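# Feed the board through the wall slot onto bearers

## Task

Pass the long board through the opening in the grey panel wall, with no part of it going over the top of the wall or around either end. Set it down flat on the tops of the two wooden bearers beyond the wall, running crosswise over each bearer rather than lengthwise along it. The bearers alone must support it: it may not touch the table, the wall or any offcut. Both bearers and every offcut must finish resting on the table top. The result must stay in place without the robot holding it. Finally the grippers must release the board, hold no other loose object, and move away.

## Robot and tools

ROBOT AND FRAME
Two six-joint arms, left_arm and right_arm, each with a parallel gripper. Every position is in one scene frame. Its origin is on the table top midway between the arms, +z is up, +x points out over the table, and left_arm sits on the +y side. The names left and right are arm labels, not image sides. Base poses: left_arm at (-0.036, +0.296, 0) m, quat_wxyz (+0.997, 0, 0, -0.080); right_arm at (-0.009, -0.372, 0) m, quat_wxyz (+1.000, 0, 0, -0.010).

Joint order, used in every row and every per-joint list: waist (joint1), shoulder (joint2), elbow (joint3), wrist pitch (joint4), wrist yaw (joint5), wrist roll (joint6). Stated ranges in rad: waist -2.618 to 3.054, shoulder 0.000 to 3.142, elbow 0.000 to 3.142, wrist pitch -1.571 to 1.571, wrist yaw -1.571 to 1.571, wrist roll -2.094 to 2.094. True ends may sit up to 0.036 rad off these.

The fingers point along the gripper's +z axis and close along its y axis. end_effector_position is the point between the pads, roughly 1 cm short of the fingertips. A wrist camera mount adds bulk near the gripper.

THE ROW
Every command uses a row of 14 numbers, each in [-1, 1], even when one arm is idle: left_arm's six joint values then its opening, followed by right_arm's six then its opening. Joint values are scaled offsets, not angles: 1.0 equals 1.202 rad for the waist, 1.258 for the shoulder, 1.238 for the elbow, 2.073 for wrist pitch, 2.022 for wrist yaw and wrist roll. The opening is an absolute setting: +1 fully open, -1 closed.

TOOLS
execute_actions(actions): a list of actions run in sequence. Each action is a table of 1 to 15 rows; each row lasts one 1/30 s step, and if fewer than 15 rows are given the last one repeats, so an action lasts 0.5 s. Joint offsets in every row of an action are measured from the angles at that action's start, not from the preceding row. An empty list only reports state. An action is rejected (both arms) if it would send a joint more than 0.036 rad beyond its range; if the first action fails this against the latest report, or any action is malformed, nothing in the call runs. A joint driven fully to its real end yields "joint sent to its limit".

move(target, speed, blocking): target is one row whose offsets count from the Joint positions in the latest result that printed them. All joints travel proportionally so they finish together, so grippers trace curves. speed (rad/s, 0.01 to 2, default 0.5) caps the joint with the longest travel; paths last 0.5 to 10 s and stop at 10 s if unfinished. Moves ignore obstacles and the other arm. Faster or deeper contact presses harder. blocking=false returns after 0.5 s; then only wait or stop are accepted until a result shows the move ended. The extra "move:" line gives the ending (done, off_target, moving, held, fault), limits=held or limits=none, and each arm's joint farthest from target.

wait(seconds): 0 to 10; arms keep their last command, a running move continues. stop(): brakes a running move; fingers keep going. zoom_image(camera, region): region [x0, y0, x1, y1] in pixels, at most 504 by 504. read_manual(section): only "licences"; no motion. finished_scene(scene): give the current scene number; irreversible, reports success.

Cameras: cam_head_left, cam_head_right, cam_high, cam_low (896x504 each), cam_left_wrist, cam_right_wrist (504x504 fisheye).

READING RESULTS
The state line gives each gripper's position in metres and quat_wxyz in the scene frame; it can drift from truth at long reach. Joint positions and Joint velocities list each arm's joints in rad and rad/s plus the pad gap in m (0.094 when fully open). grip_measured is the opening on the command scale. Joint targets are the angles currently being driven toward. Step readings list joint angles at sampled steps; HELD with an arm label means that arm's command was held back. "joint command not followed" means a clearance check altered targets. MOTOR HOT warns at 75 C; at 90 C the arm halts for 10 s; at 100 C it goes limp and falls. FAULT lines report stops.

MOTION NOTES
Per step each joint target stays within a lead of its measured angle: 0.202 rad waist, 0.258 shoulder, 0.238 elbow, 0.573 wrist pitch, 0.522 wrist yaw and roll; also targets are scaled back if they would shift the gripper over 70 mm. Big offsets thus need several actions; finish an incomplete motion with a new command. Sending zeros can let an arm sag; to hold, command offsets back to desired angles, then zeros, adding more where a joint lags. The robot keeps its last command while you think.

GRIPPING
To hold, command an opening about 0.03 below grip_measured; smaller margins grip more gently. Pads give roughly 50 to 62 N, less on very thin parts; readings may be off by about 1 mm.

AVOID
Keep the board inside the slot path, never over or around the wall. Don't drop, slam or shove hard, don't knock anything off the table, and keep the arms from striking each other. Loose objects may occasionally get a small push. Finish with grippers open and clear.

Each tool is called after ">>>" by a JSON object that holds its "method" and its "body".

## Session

>>> {"method": "execute_actions", "body": {"actions": []}}

Scene clock: 0.00 s.
left_arm: end_effector_position=(+0.2651, +0.2282, +0.1534) grip_measured=+1.000 end_effector_quat_wxyz=(+0.111, +0.244, +0.916, +0.299) | right_arm: end_effector_position=(+0.2840, -0.5856, +0.2815) grip_measured=+1.000 end_effector_quat_wxyz=(+0.222, +0.482, +0.846, -0.052)
Joint names: [waist, shoulder, elbow, wrist pitch, wrist yaw, wrist roll]
Joint positions: left_arm=[-0.42   1.615  1.309 -1.238 -0.648 -0.05   0.094] | right_arm=[-0.581  1.619  1.883 -1.38   0.064  0.419  0.094]
Joint velocities: left_arm=[ 0.007 -0.012 -0.007  0.022 -0.037 -0.037  0.   ] | right_arm=[-0.002 -0.002 -0.012 -0.007 -0.022 -0.007  0.   ]
Motor temperatures (°C, as the motors report them): left_arm=[16 18 16 17 15 14] | right_arm=[17 20 15 17 14 16]
Joint targets: left_arm=[-0.420 1.609 1.316 -1.236 -0.657 -0.055] | right_arm=[-0.581 1.612 1.890 -1.379 0.070 0.417]

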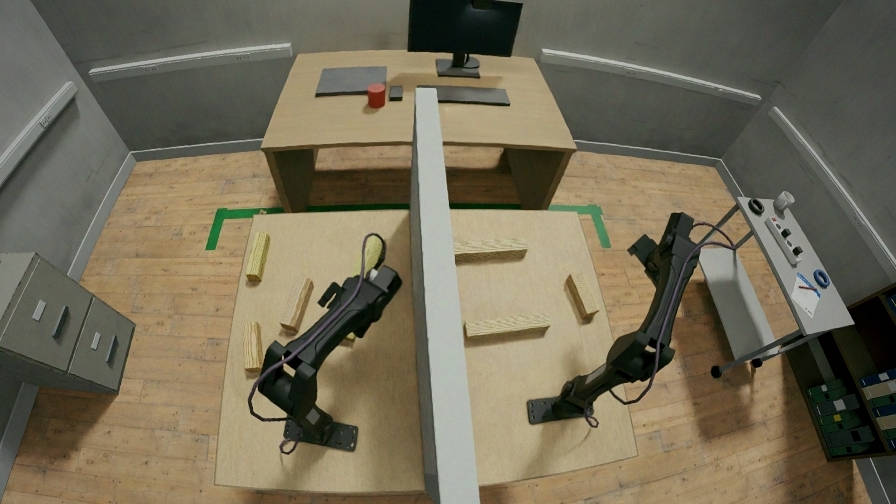

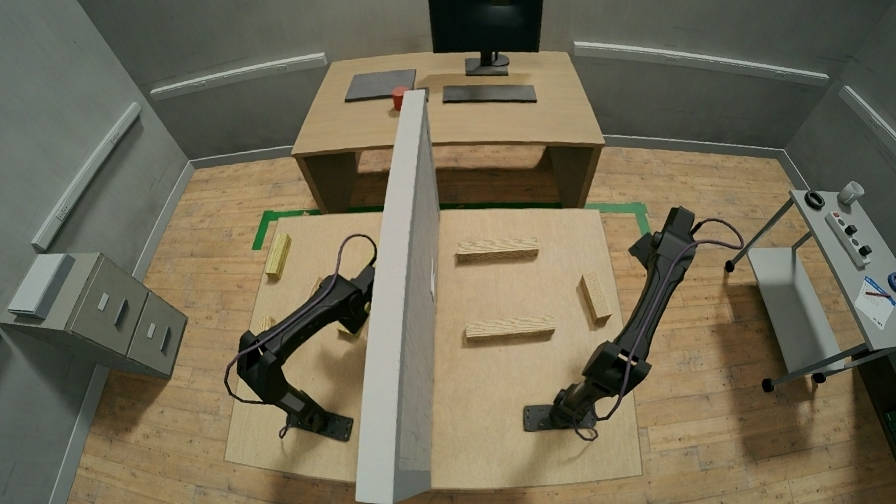

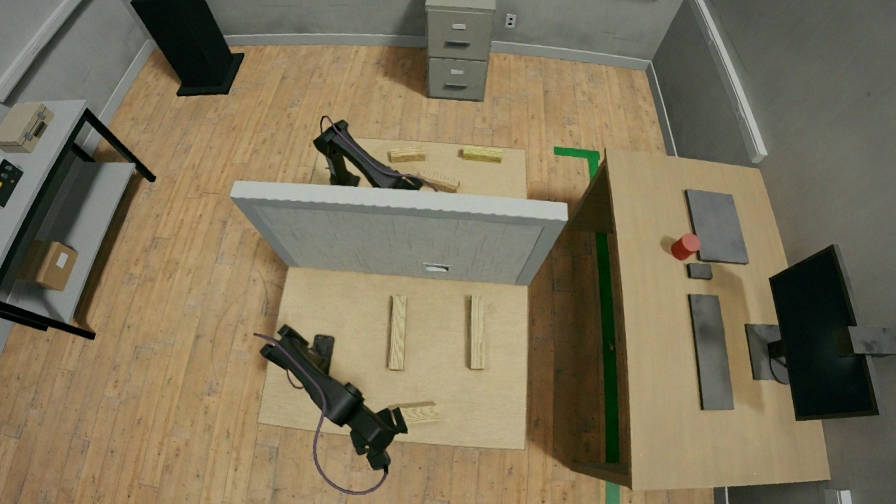

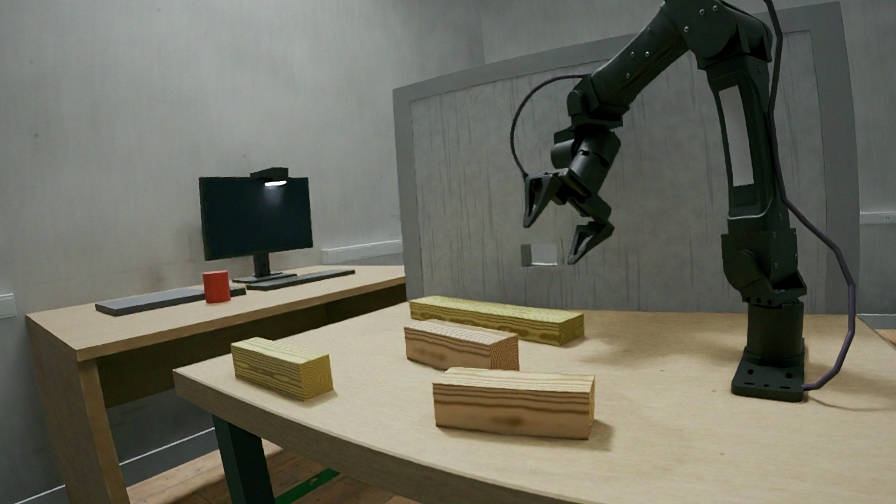

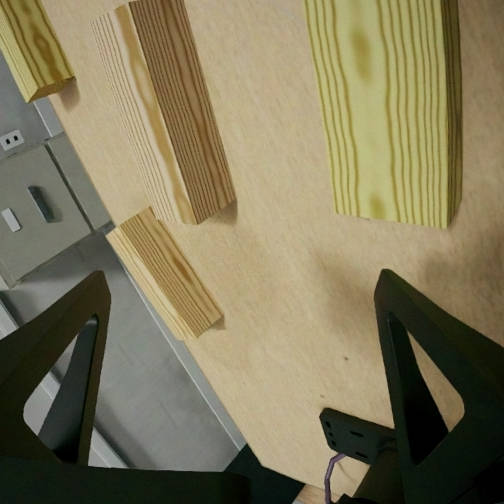

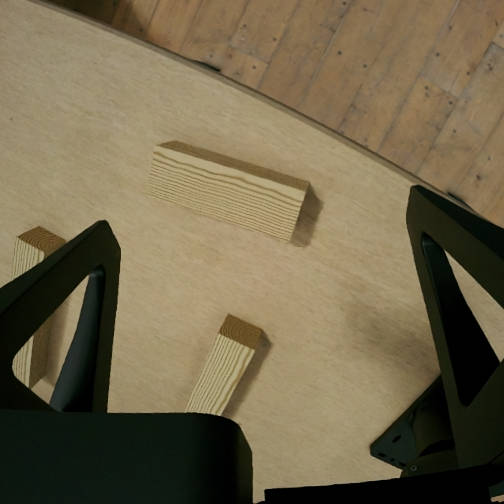

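>>> {"method": "zoom_image", "body": {"camera": "cam_low", "region": [380, 200, 660, 380]}}

>>> {"method": "zoom_image", "body": {"camera": "cam_head_left", "region": [210, 200, 650, 470]}}

>>> {"method": "zoom_image", "body": {"camera": "cam_high", "region": [250, 230, 550, 460]}}

Region (380, 200, 660, 380) of cam_low's 896x504 image, scaled by 1.800, with more detail than that image has; it fills the top 324 rows of this view, and the rest is white.

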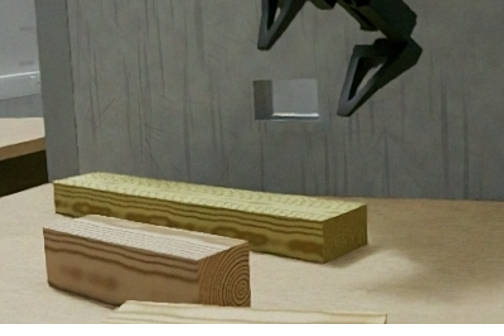

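Region (210, 200, 650, 470) of cam_head_left's 896x504 image, scaled by 1.145, with more detail than that image has; it fills the top 309 rows of this view, and the rest is white.

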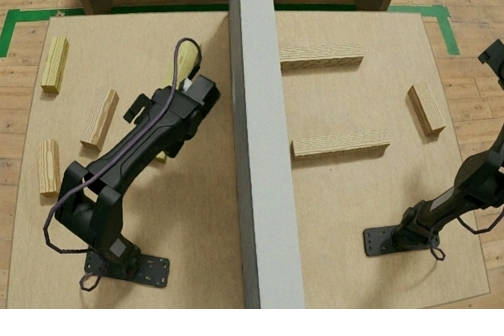

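Region (250, 230, 550, 460) of cam_high's 896x504 image, scaled by 1.680, with more detail than that image has; it fills the top 386 rows of this view, and the rest is white.

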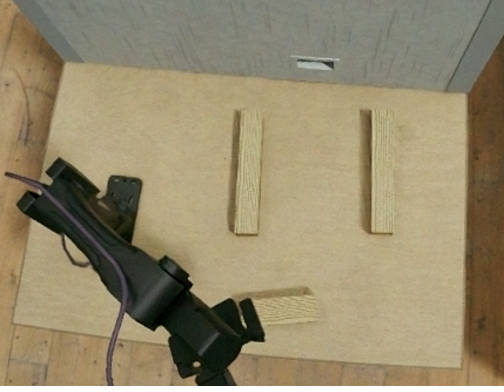

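>>> {"method": "move", "body": {"target": [0.1884,-0.288,-0.415,0.391,0.286,-0.026,1,0.795,0.314,0.047,0.0585,-0.285,-0.7815,1], "speed": 1.2}}

Scene clock: 7.27 s.
left_arm: end_effector_position=(+0.2909, +0.1876, +0.1205) grip_measured=+1.000 end_effector_quat_wxyz=(+0.328, +0.112, +0.937, -0.039) | right_arm: end_effector_position=(+0.3621, -0.1427, +0.1687) grip_measured=+1.000 end_effector_quat_wxyz=(-0.183, +0.680, -0.686, -0.183)
Joint names: [waist, shoulder, elbow, wrist pitch, wrist yaw, wrist roll]
Joint positions: left_arm=[-0.203  1.281  0.815 -0.436 -0.078 -0.098  0.094] | right_arm=[ 0.38   2.011  1.908 -1.267 -0.486 -1.154  0.094]
Joint velocities: left_arm=[ 0.012  0.007 -0.017  0.022 -0.022 -0.051  0.   ] | right_arm=[ 0.027 -0.027 -0.002 -0.037  0.051 -0.037  0.   ]
Motor temperatures (°C, as the motors report them): left_arm=[16 19 16 17 15 14] | right_arm=[17 21 15 17 14 16]
Joint targets: left_arm=[-0.194 1.253 0.795 -0.427 -0.070 -0.103] | right_arm=[0.375 2.013 1.941 -1.259 -0.512 -1.161]
move: off_target (left_arm, right_arm); limits=none; left_arm: farthest joint: the shoulder, 0.029 radians from its target (0.363 radians at the start); right_arm: farthest joint: the elbow, 0.033 radians from its target (0.058 radians at the start)

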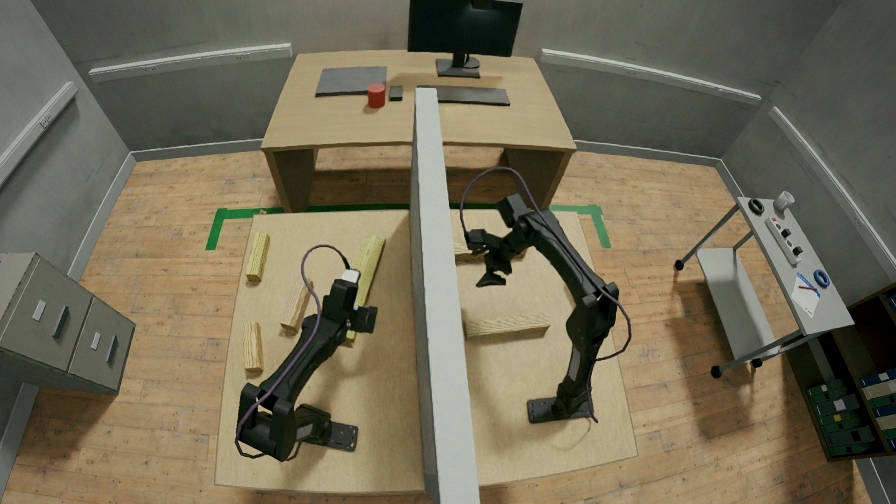

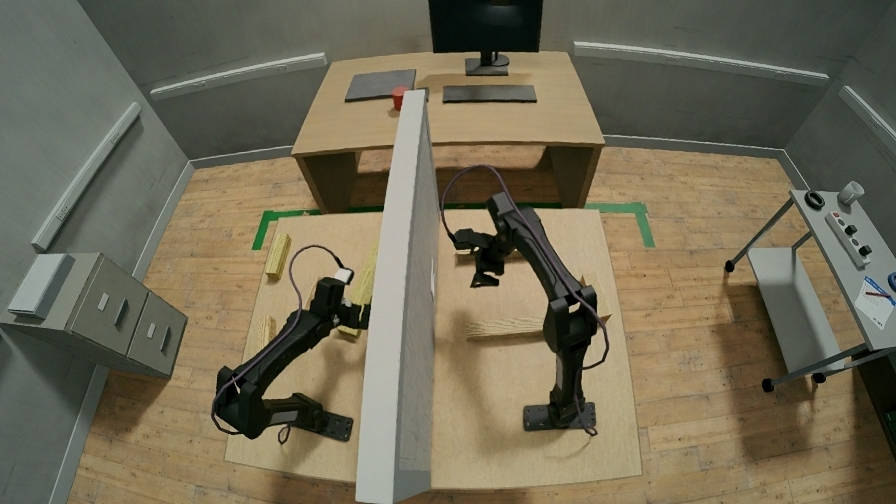

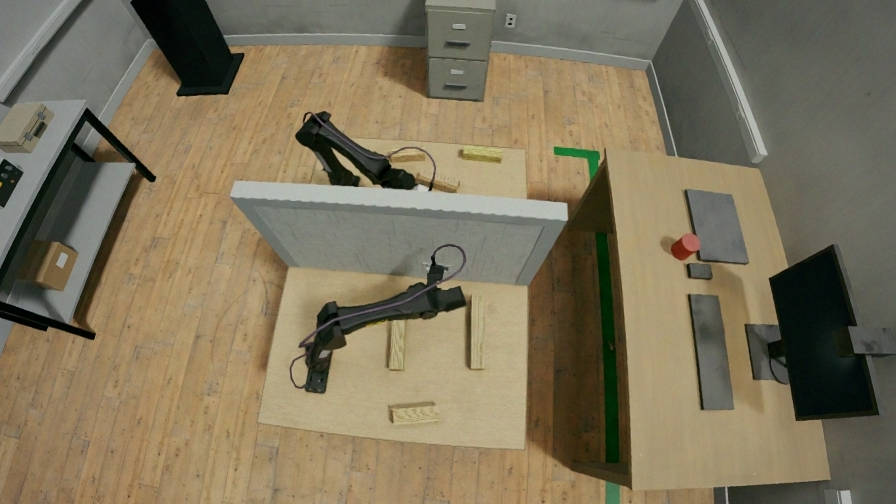

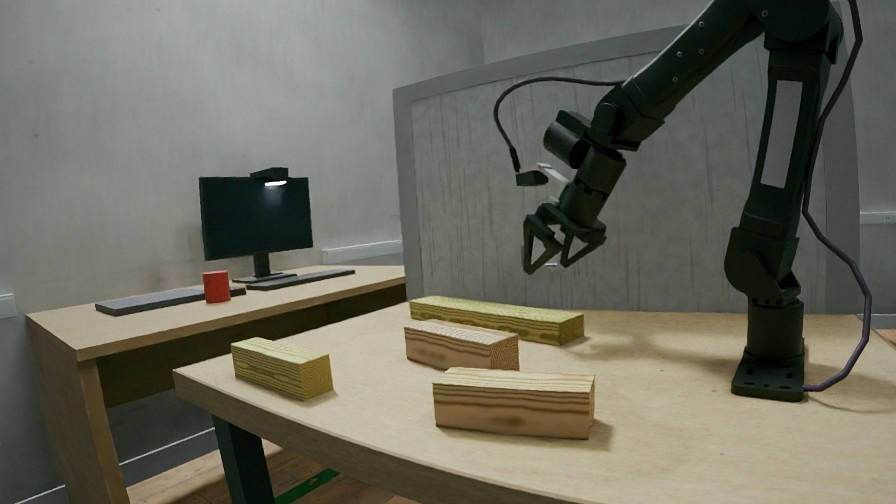

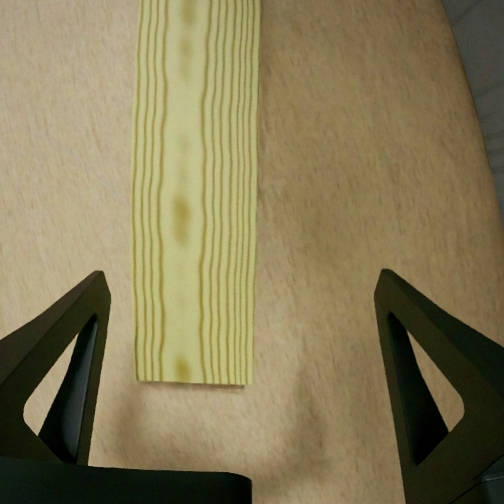

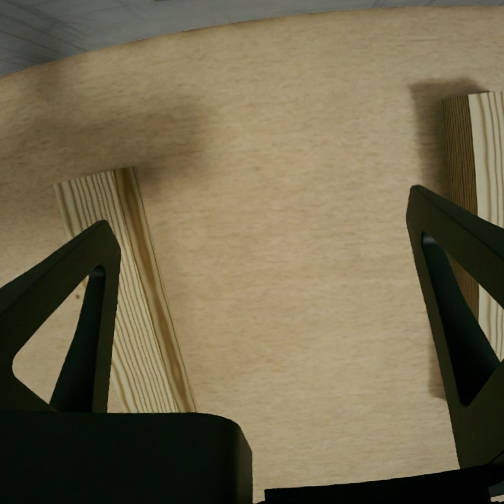

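>>> {"method": "move", "body": {"target": [0.0905,-0.0433,-0.3071,0.1683,0.0332,0.0373,1,-0.321,0.021,-0.322,0.057,-0.415,-0.258,1], "speed": 0.8}}

>>> {"method": "zoom_image", "body": {"camera": "cam_low", "region": [400, 200, 680, 380]}}

Scene clock: 10.47 s.
left_arm: end_effector_position=(+0.2605, +0.2207, +0.0403) grip_measured=+1.000 end_effector_quat_wxyz=(+0.327, +0.108, +0.938, -0.038) | right_arm: end_effector_position=(+0.3654, -0.2087, +0.1709) grip_measured=+1.000 end_effector_quat_wxyz=(-0.428, +0.565, -0.562, -0.426)
Joint names: [waist, shoulder, elbow, wrist pitch, wrist yaw, wrist roll]
Joint positions: left_arm=[-0.103  1.256  0.452 -0.096 -0.02  -0.027  0.094] | right_arm=[-0.004  2.031  1.526 -1.154 -1.295 -1.667  0.094]
Joint velocities: left_arm=[-0.007  0.022 -0.017  0.051  0.007 -0.022  0.   ] | right_arm=[-0.027  0.002 -0.012 -0.007  0.022  0.051  0.   ]
Motor temperatures (°C, as the motors report them): left_arm=[16 19 16 17 15 14] | right_arm=[17 21 16 17 14 16]
Joint targets: left_arm=[-0.094 1.227 0.435 -0.087 -0.011 -0.022] | right_arm=[-0.006 2.038 1.509 -1.148 -1.325 -1.675]
move: off_target (left_arm, right_arm); limits=none; left_arm: farthest joint: the shoulder, 0.029 radians from its target (0.055 radians at the start); right_arm: farthest joint: the wrist yaw, 0.030 radians from its target (0.839 radians at the start)

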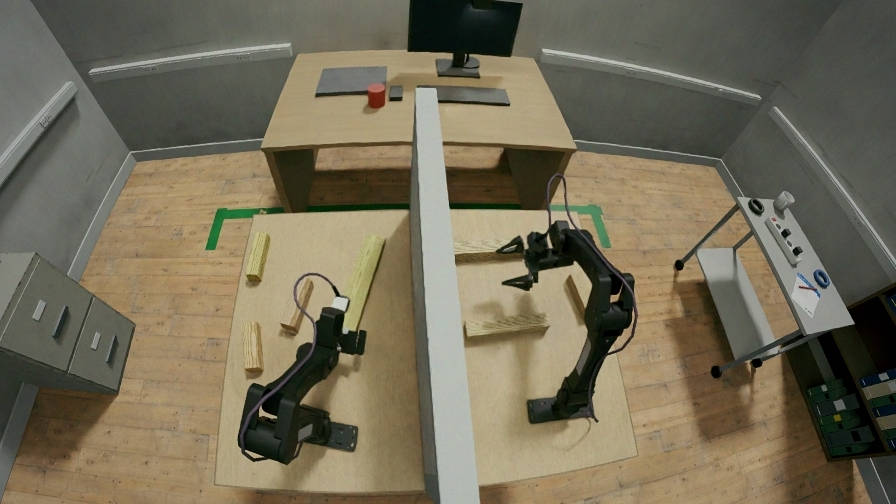

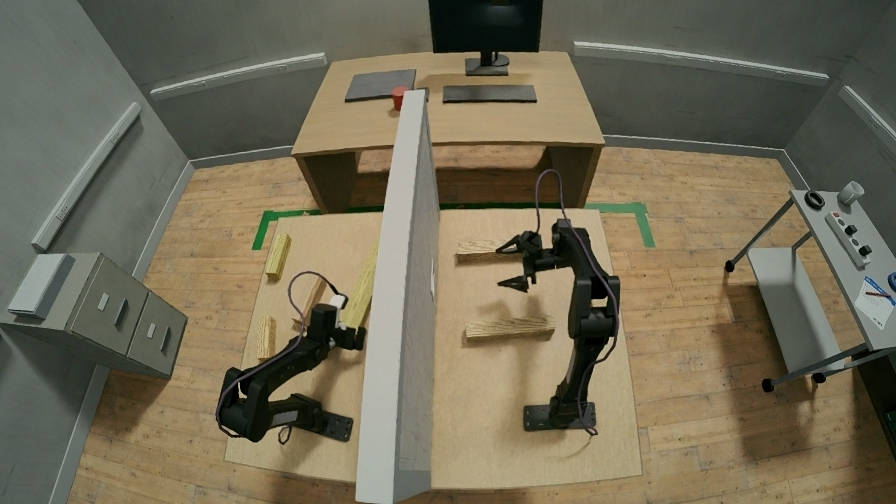

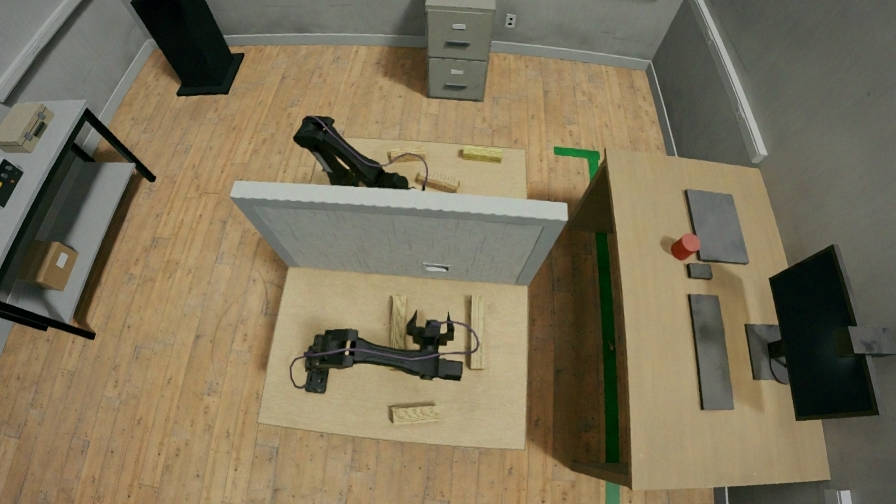

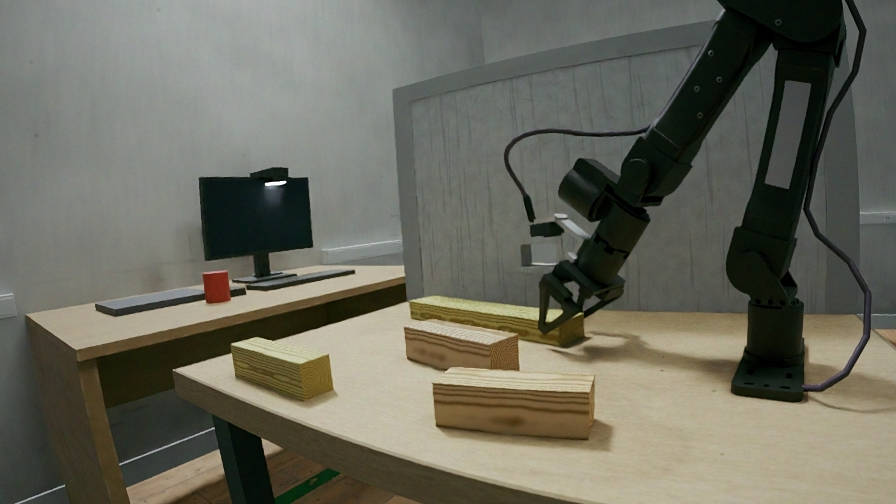

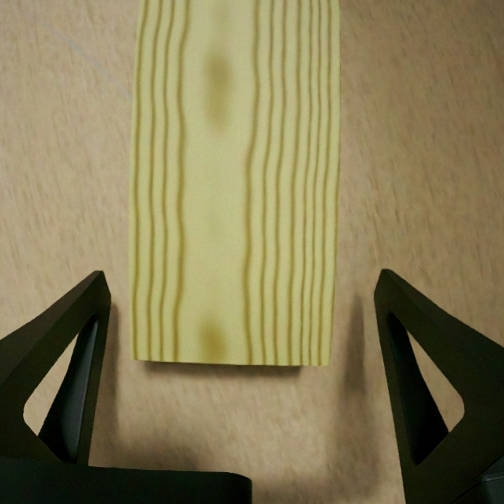

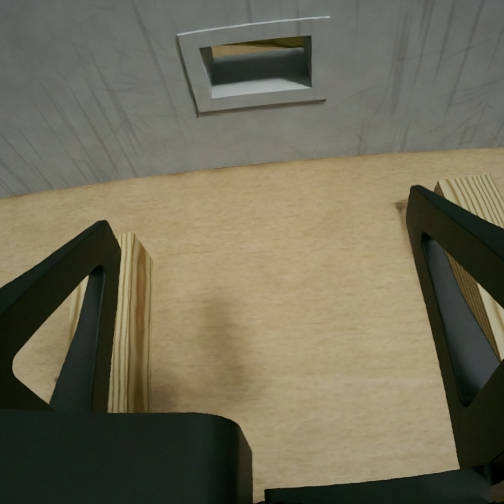

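Region (400, 200, 680, 380) of cam_low's 896x504 image, scaled by 1.800, with more detail than that image has; it fills the top 324 rows of this view, and the rest is white.

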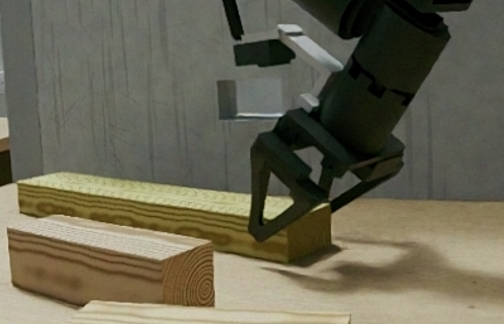

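>>> {"method": "execute_actions", "body": {"actions": [[[0.008,-0.01,0.0,0.007,0.0045,0.0025,1,-0.0017,0.0056,-0.0137,0.0029,-0.0148,-0.004,1],[0.0085,0.005,0.012,0.0095,0.0045,0.0025,1,-0.0017,0.0056,-0.0137,0.0029,-0.0148,-0.004,1],[0.009,0.017,0.024,0.012,0.0045,0.0025,1,-0.0017,0.0056,-0.0137,0.0029,-0.0148,-0.004,1],[0.0095,0.026,0.029,0.0145,0.0045,0.0025,1,-0.0017,0.0056,-0.0137,0.0029,-0.0148,-0.004,1],[0.01,0.035,0.0335,0.017,0.0045,0.0025,1,-0.0017,0.0056,-0.0137,0.0029,-0.0148,-0.004,1],[0.0105,0.044,0.038,0.0195,0.0045,0.0025,1,-0.0017,0.0056,-0.0137,0.0029,-0.0148,-0.004,1],[0.011,0.053,0.042,0.022,0.0045,0.0025,1,-0.0017,0.0056,-0.0137,0.0029,-0.0148,-0.004,1],[0.0118,0.062,0.046,0.0245,0.0045,0.0025,1,-0.0017,0.0056,-0.0137,0.0029,-0.0148,-0.004,1],[0.0125,0.071,0.05,0.027,0.0045,0.0025,1,-0.0017,0.0056,-0.0137,0.0029,-0.0148,-0.004,1],[0.013,0.0787,0.0541,0.0294,0.0045,0.0025,1,-0.0017,0.0056,-0.0137,0.0029,-0.0148,-0.004,1]]]}}

>>> {"method": "zoom_image", "body": {"camera": "cam_low", "region": [400, 200, 680, 380]}}

Scene clock: 11.63 s.
left_arm: end_effector_position=(+0.2741, +0.2193, +0.0350) grip_measured=+1.000 end_effector_quat_wxyz=(+0.325, +0.105, +0.939, -0.037) | right_arm: end_effector_position=(+0.3655, -0.2086, +0.1711) grip_measured=+1.000 end_effector_quat_wxyz=(-0.429, +0.565, -0.562, -0.426)
Joint names: [waist, shoulder, elbow, wrist pitch, wrist yaw, wrist roll]
Joint positions: left_arm=[-0.096  1.34   0.486 -0.049 -0.02  -0.027  0.094] | right_arm=[-0.004  2.031  1.526 -1.153 -1.296 -1.668  0.094]
Joint velocities: left_arm=[-0.017 -0.002 -0.002 -0.022 -0.007  0.095  0.   ] | right_arm=[-0.017  0.002 -0.007 -0.066  0.007 -0.007  0.   ]
Motor temperatures (°C, as the motors report them): left_arm=[16 19 16 18 15 14] | right_arm=[17 22 16 17 14 16]
Joint targets: left_arm=[-0.087 1.355 0.519 -0.035 -0.011 -0.022] | right_arm=[-0.006 2.038 1.509 -1.148 -1.325 -1.676]
Step readings (joint positions):
0: left_arm=[-0.103 1.256 0.452 -0.096 -0.020 -0.027] | right_arm=[-0.004 2.031 1.526 -1.154 -1.296 -1.668]
1: left_arm=[-0.103 1.256 0.452 -0.095 -0.020 -0.027] | right_arm=[-0.004 2.031 1.526 -1.154 -1.296 -1.668]
2: left_arm=[-0.103 1.256 0.452 -0.094 -0.020 -0.027] | right_arm=[-0.004 2.031 1.526 -1.154 -1.296 -1.668]
4: left_arm=[-0.103 1.258 0.452 -0.088 -0.020 -0.027] | right_arm=[-0.004 2.031 1.526 -1.154 -1.296 -1.668]
8: left_arm=[-0.100 1.298 0.467 -0.073 -0.020 -0.027] | right_arm=[-0.004 2.031 1.526 -1.153 -1.296 -1.668]
15: Joint positions above

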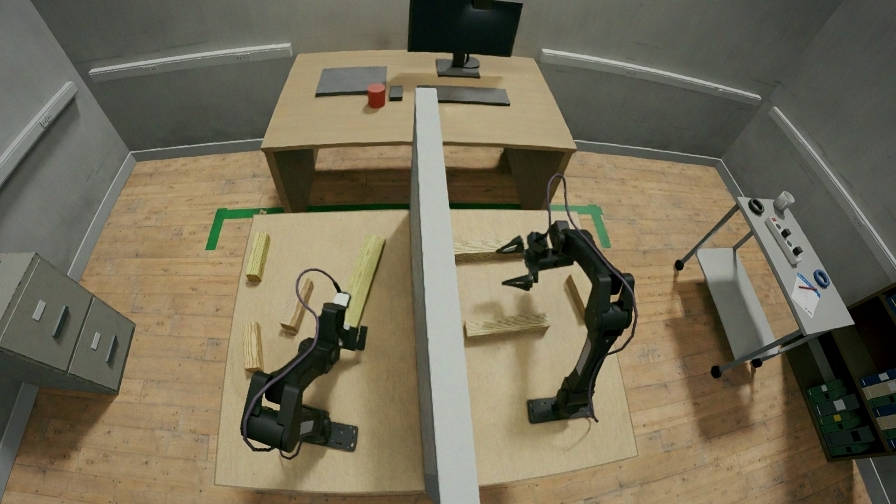

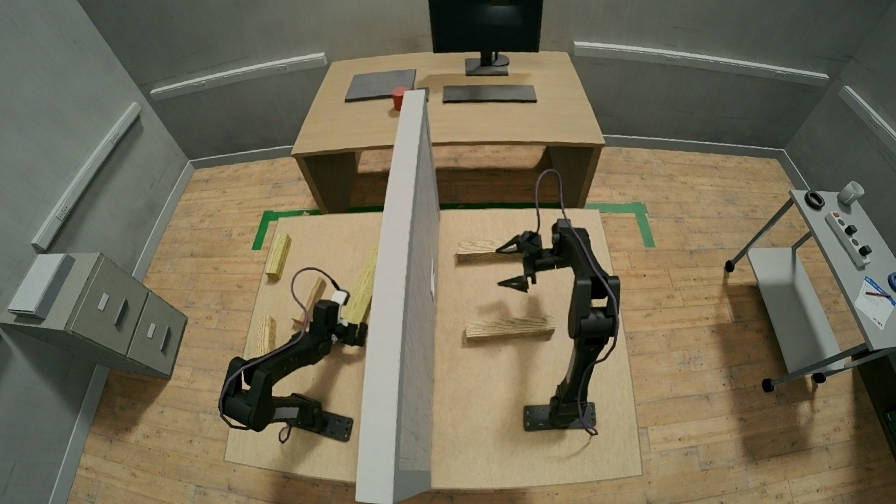

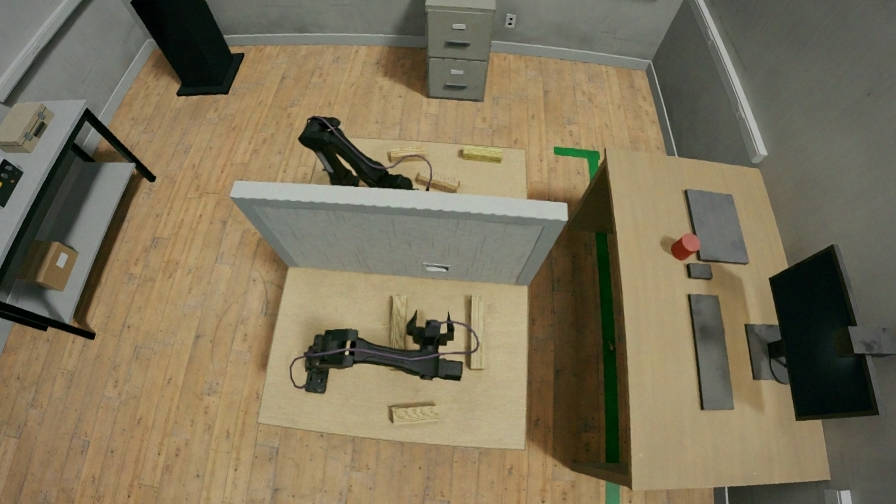

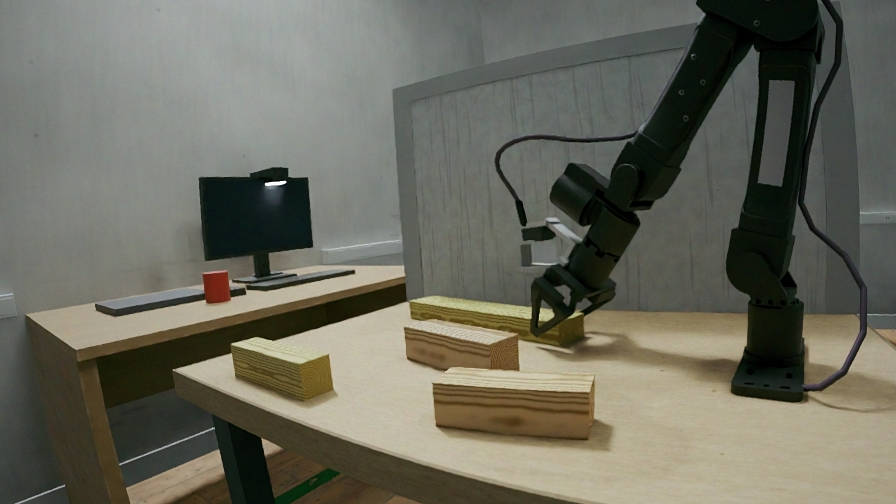

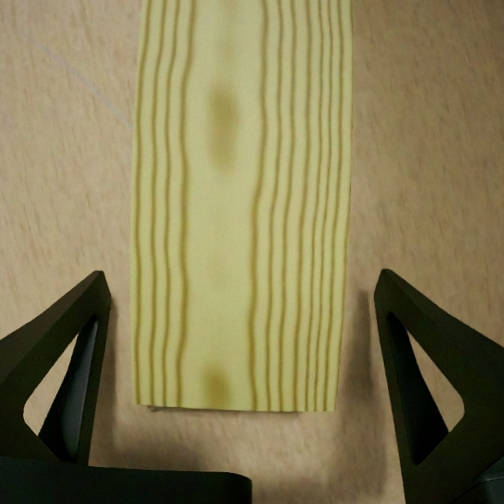

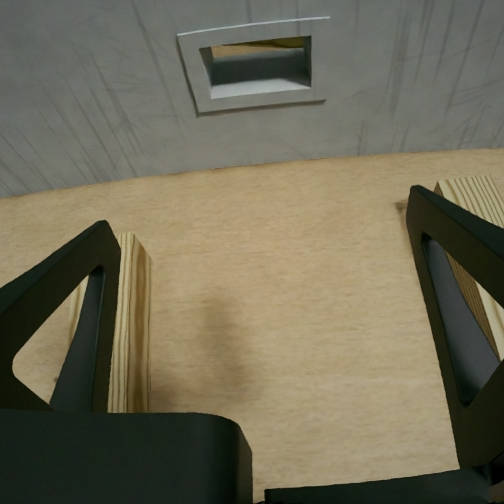

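Region (400, 200, 680, 380) of cam_low's 896x504 image, scaled by 1.800, with more detail than that image has; it fills the top 324 rows of this view, and the rest is white.

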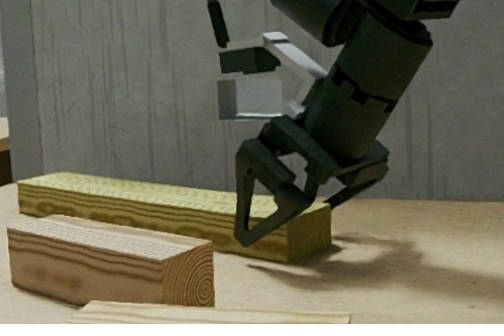

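>>> {"method": "execute_actions", "body": {"actions": [[[0.003,-0.004,0.008,0.003,0.002,0.001,0.1,-0.0017,0.0056,-0.0137,0.0024,-0.0143,-0.004,1]]]}}

Scene clock: 12.23 s.
left_arm: end_effector_position=(+0.2747, +0.2187, +0.0356) grip_measured=+0.347 end_effector_quat_wxyz=(+0.327, +0.106, +0.938, -0.038) | right_arm: end_effector_position=(+0.3655, -0.2086, +0.1711) grip_measured=+1.000 end_effector_quat_wxyz=(-0.429, +0.566, -0.562, -0.425)
Joint names: [waist, shoulder, elbow, wrist pitch, wrist yaw, wrist roll]
Joint positions: left_arm=[-0.096  1.34   0.486 -0.046 -0.017 -0.026  0.063] | right_arm=[-0.004  2.031  1.526 -1.153 -1.296 -1.669  0.094]
Joint velocities: left_arm=[ 0.002  0.027  0.007  0.007 -0.051 -0.007 -0.001] | right_arm=[-0.007 -0.002  0.002  0.051  0.007 -0.007  0.   ]
Motor temperatures (°C, as the motors report them): left_arm=[16 19 16 18 15 14] | right_arm=[17 22 16 17 14 16]
Joint targets: left_arm=[-0.092 1.335 0.496 -0.043 -0.016 -0.025] | right_arm=[-0.006 2.038 1.509 -1.148 -1.325 -1.676]
Step readings (joint positions):
0: left_arm=[-0.096 1.340 0.486 -0.046 -0.020 -0.027] | right_arm=[-0.004 2.031 1.526 -1.153 -1.296 -1.668]
1: left_arm=[-0.096 1.340 0.486 -0.046 -0.020 -0.027] | right_arm=[-0.004 2.031 1.526 -1.153 -1.296 -1.668]
2: left_arm=[-0.096 1.340 0.486 -0.046 -0.020 -0.027] | right_arm=[-0.004 2.031 1.526 -1.153 -1.296 -1.669]
4: left_arm=[-0.096 1.340 0.486 -0.046 -0.018 -0.026] | right_arm=[-0.004 2.031 1.526 -1.153 -1.296 -1.669]
8: left_arm=[-0.096 1.340 0.486 -0.046 -0.017 -0.026] | right_arm=[-0.004 2.031 1.526 -1.153 -1.296 -1.669]
15: Joint positions above

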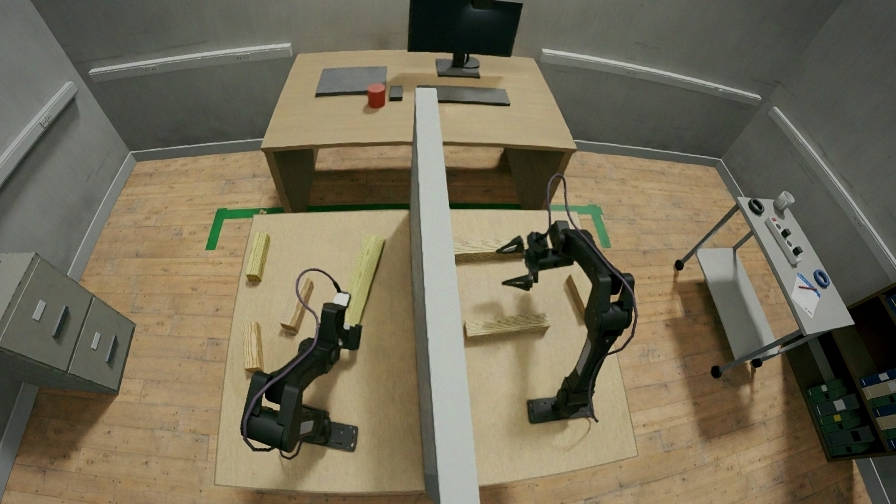

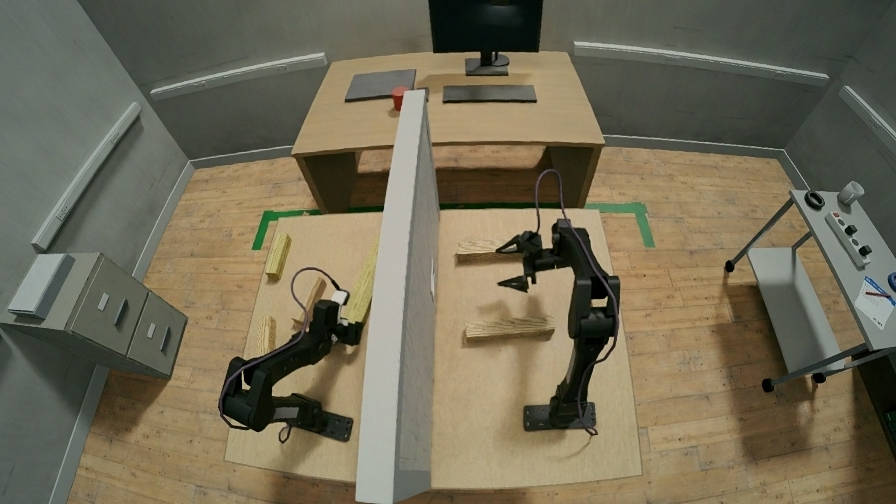

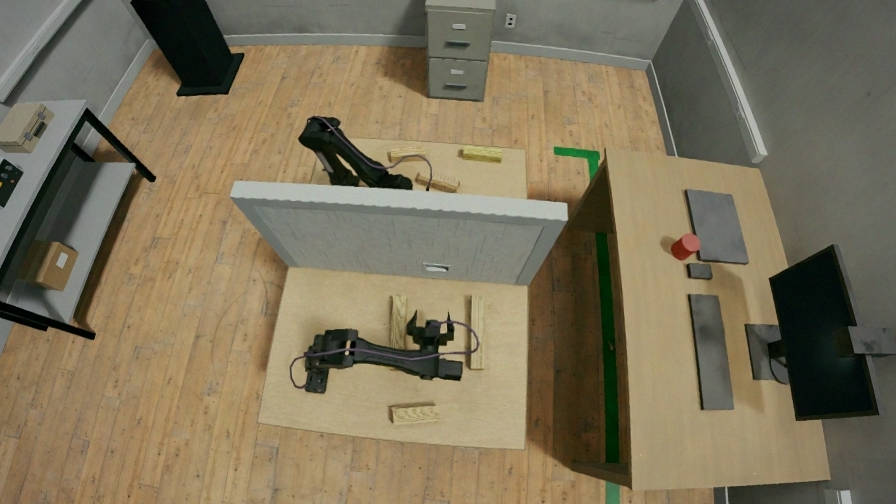

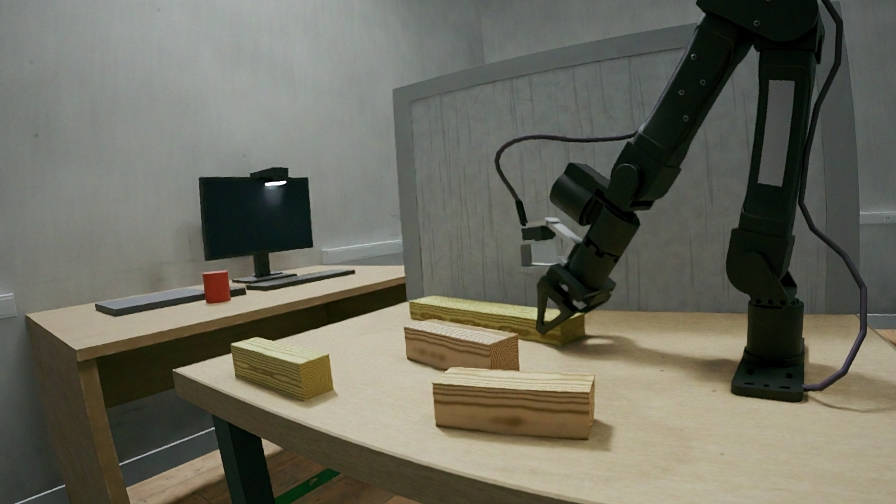

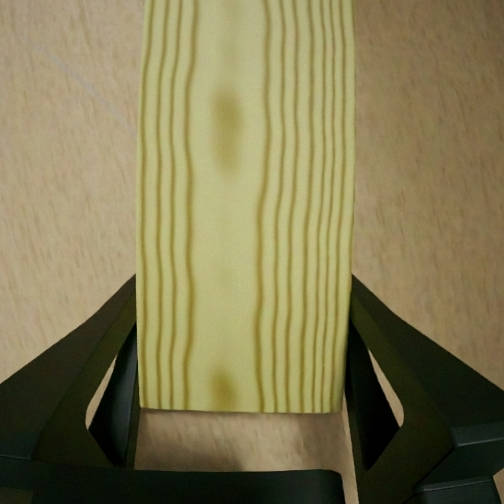

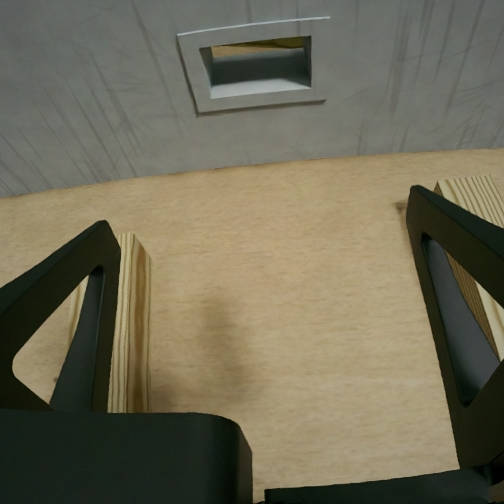

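>>> {"method": "zoom_image", "body": {"camera": "cam_low", "region": [400, 230, 620, 350]}}

>>> {"method": "zoom_image", "body": {"camera": "cam_right_wrist", "region": [130, 0, 380, 200]}}

Region (400, 230, 620, 350) of cam_low's 896x504 image, scaled by 2.291, with more detail than that image has; it fills the top 275 rows of this view, and the rest is white.

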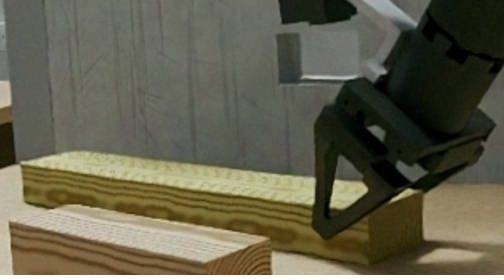

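Region (130, 0, 380, 200) of cam_right_wrist's 504x504 image, scaled by 2.016, with more detail than that image has; it fills the top 403 rows of this view, and the rest is white.

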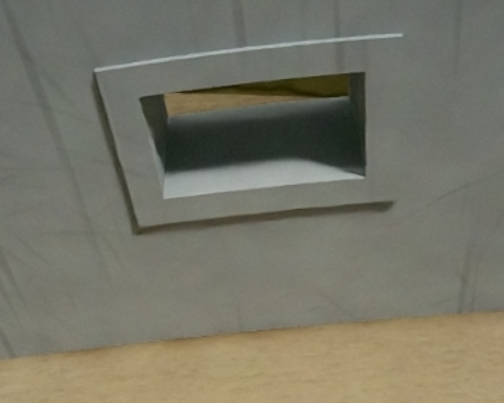

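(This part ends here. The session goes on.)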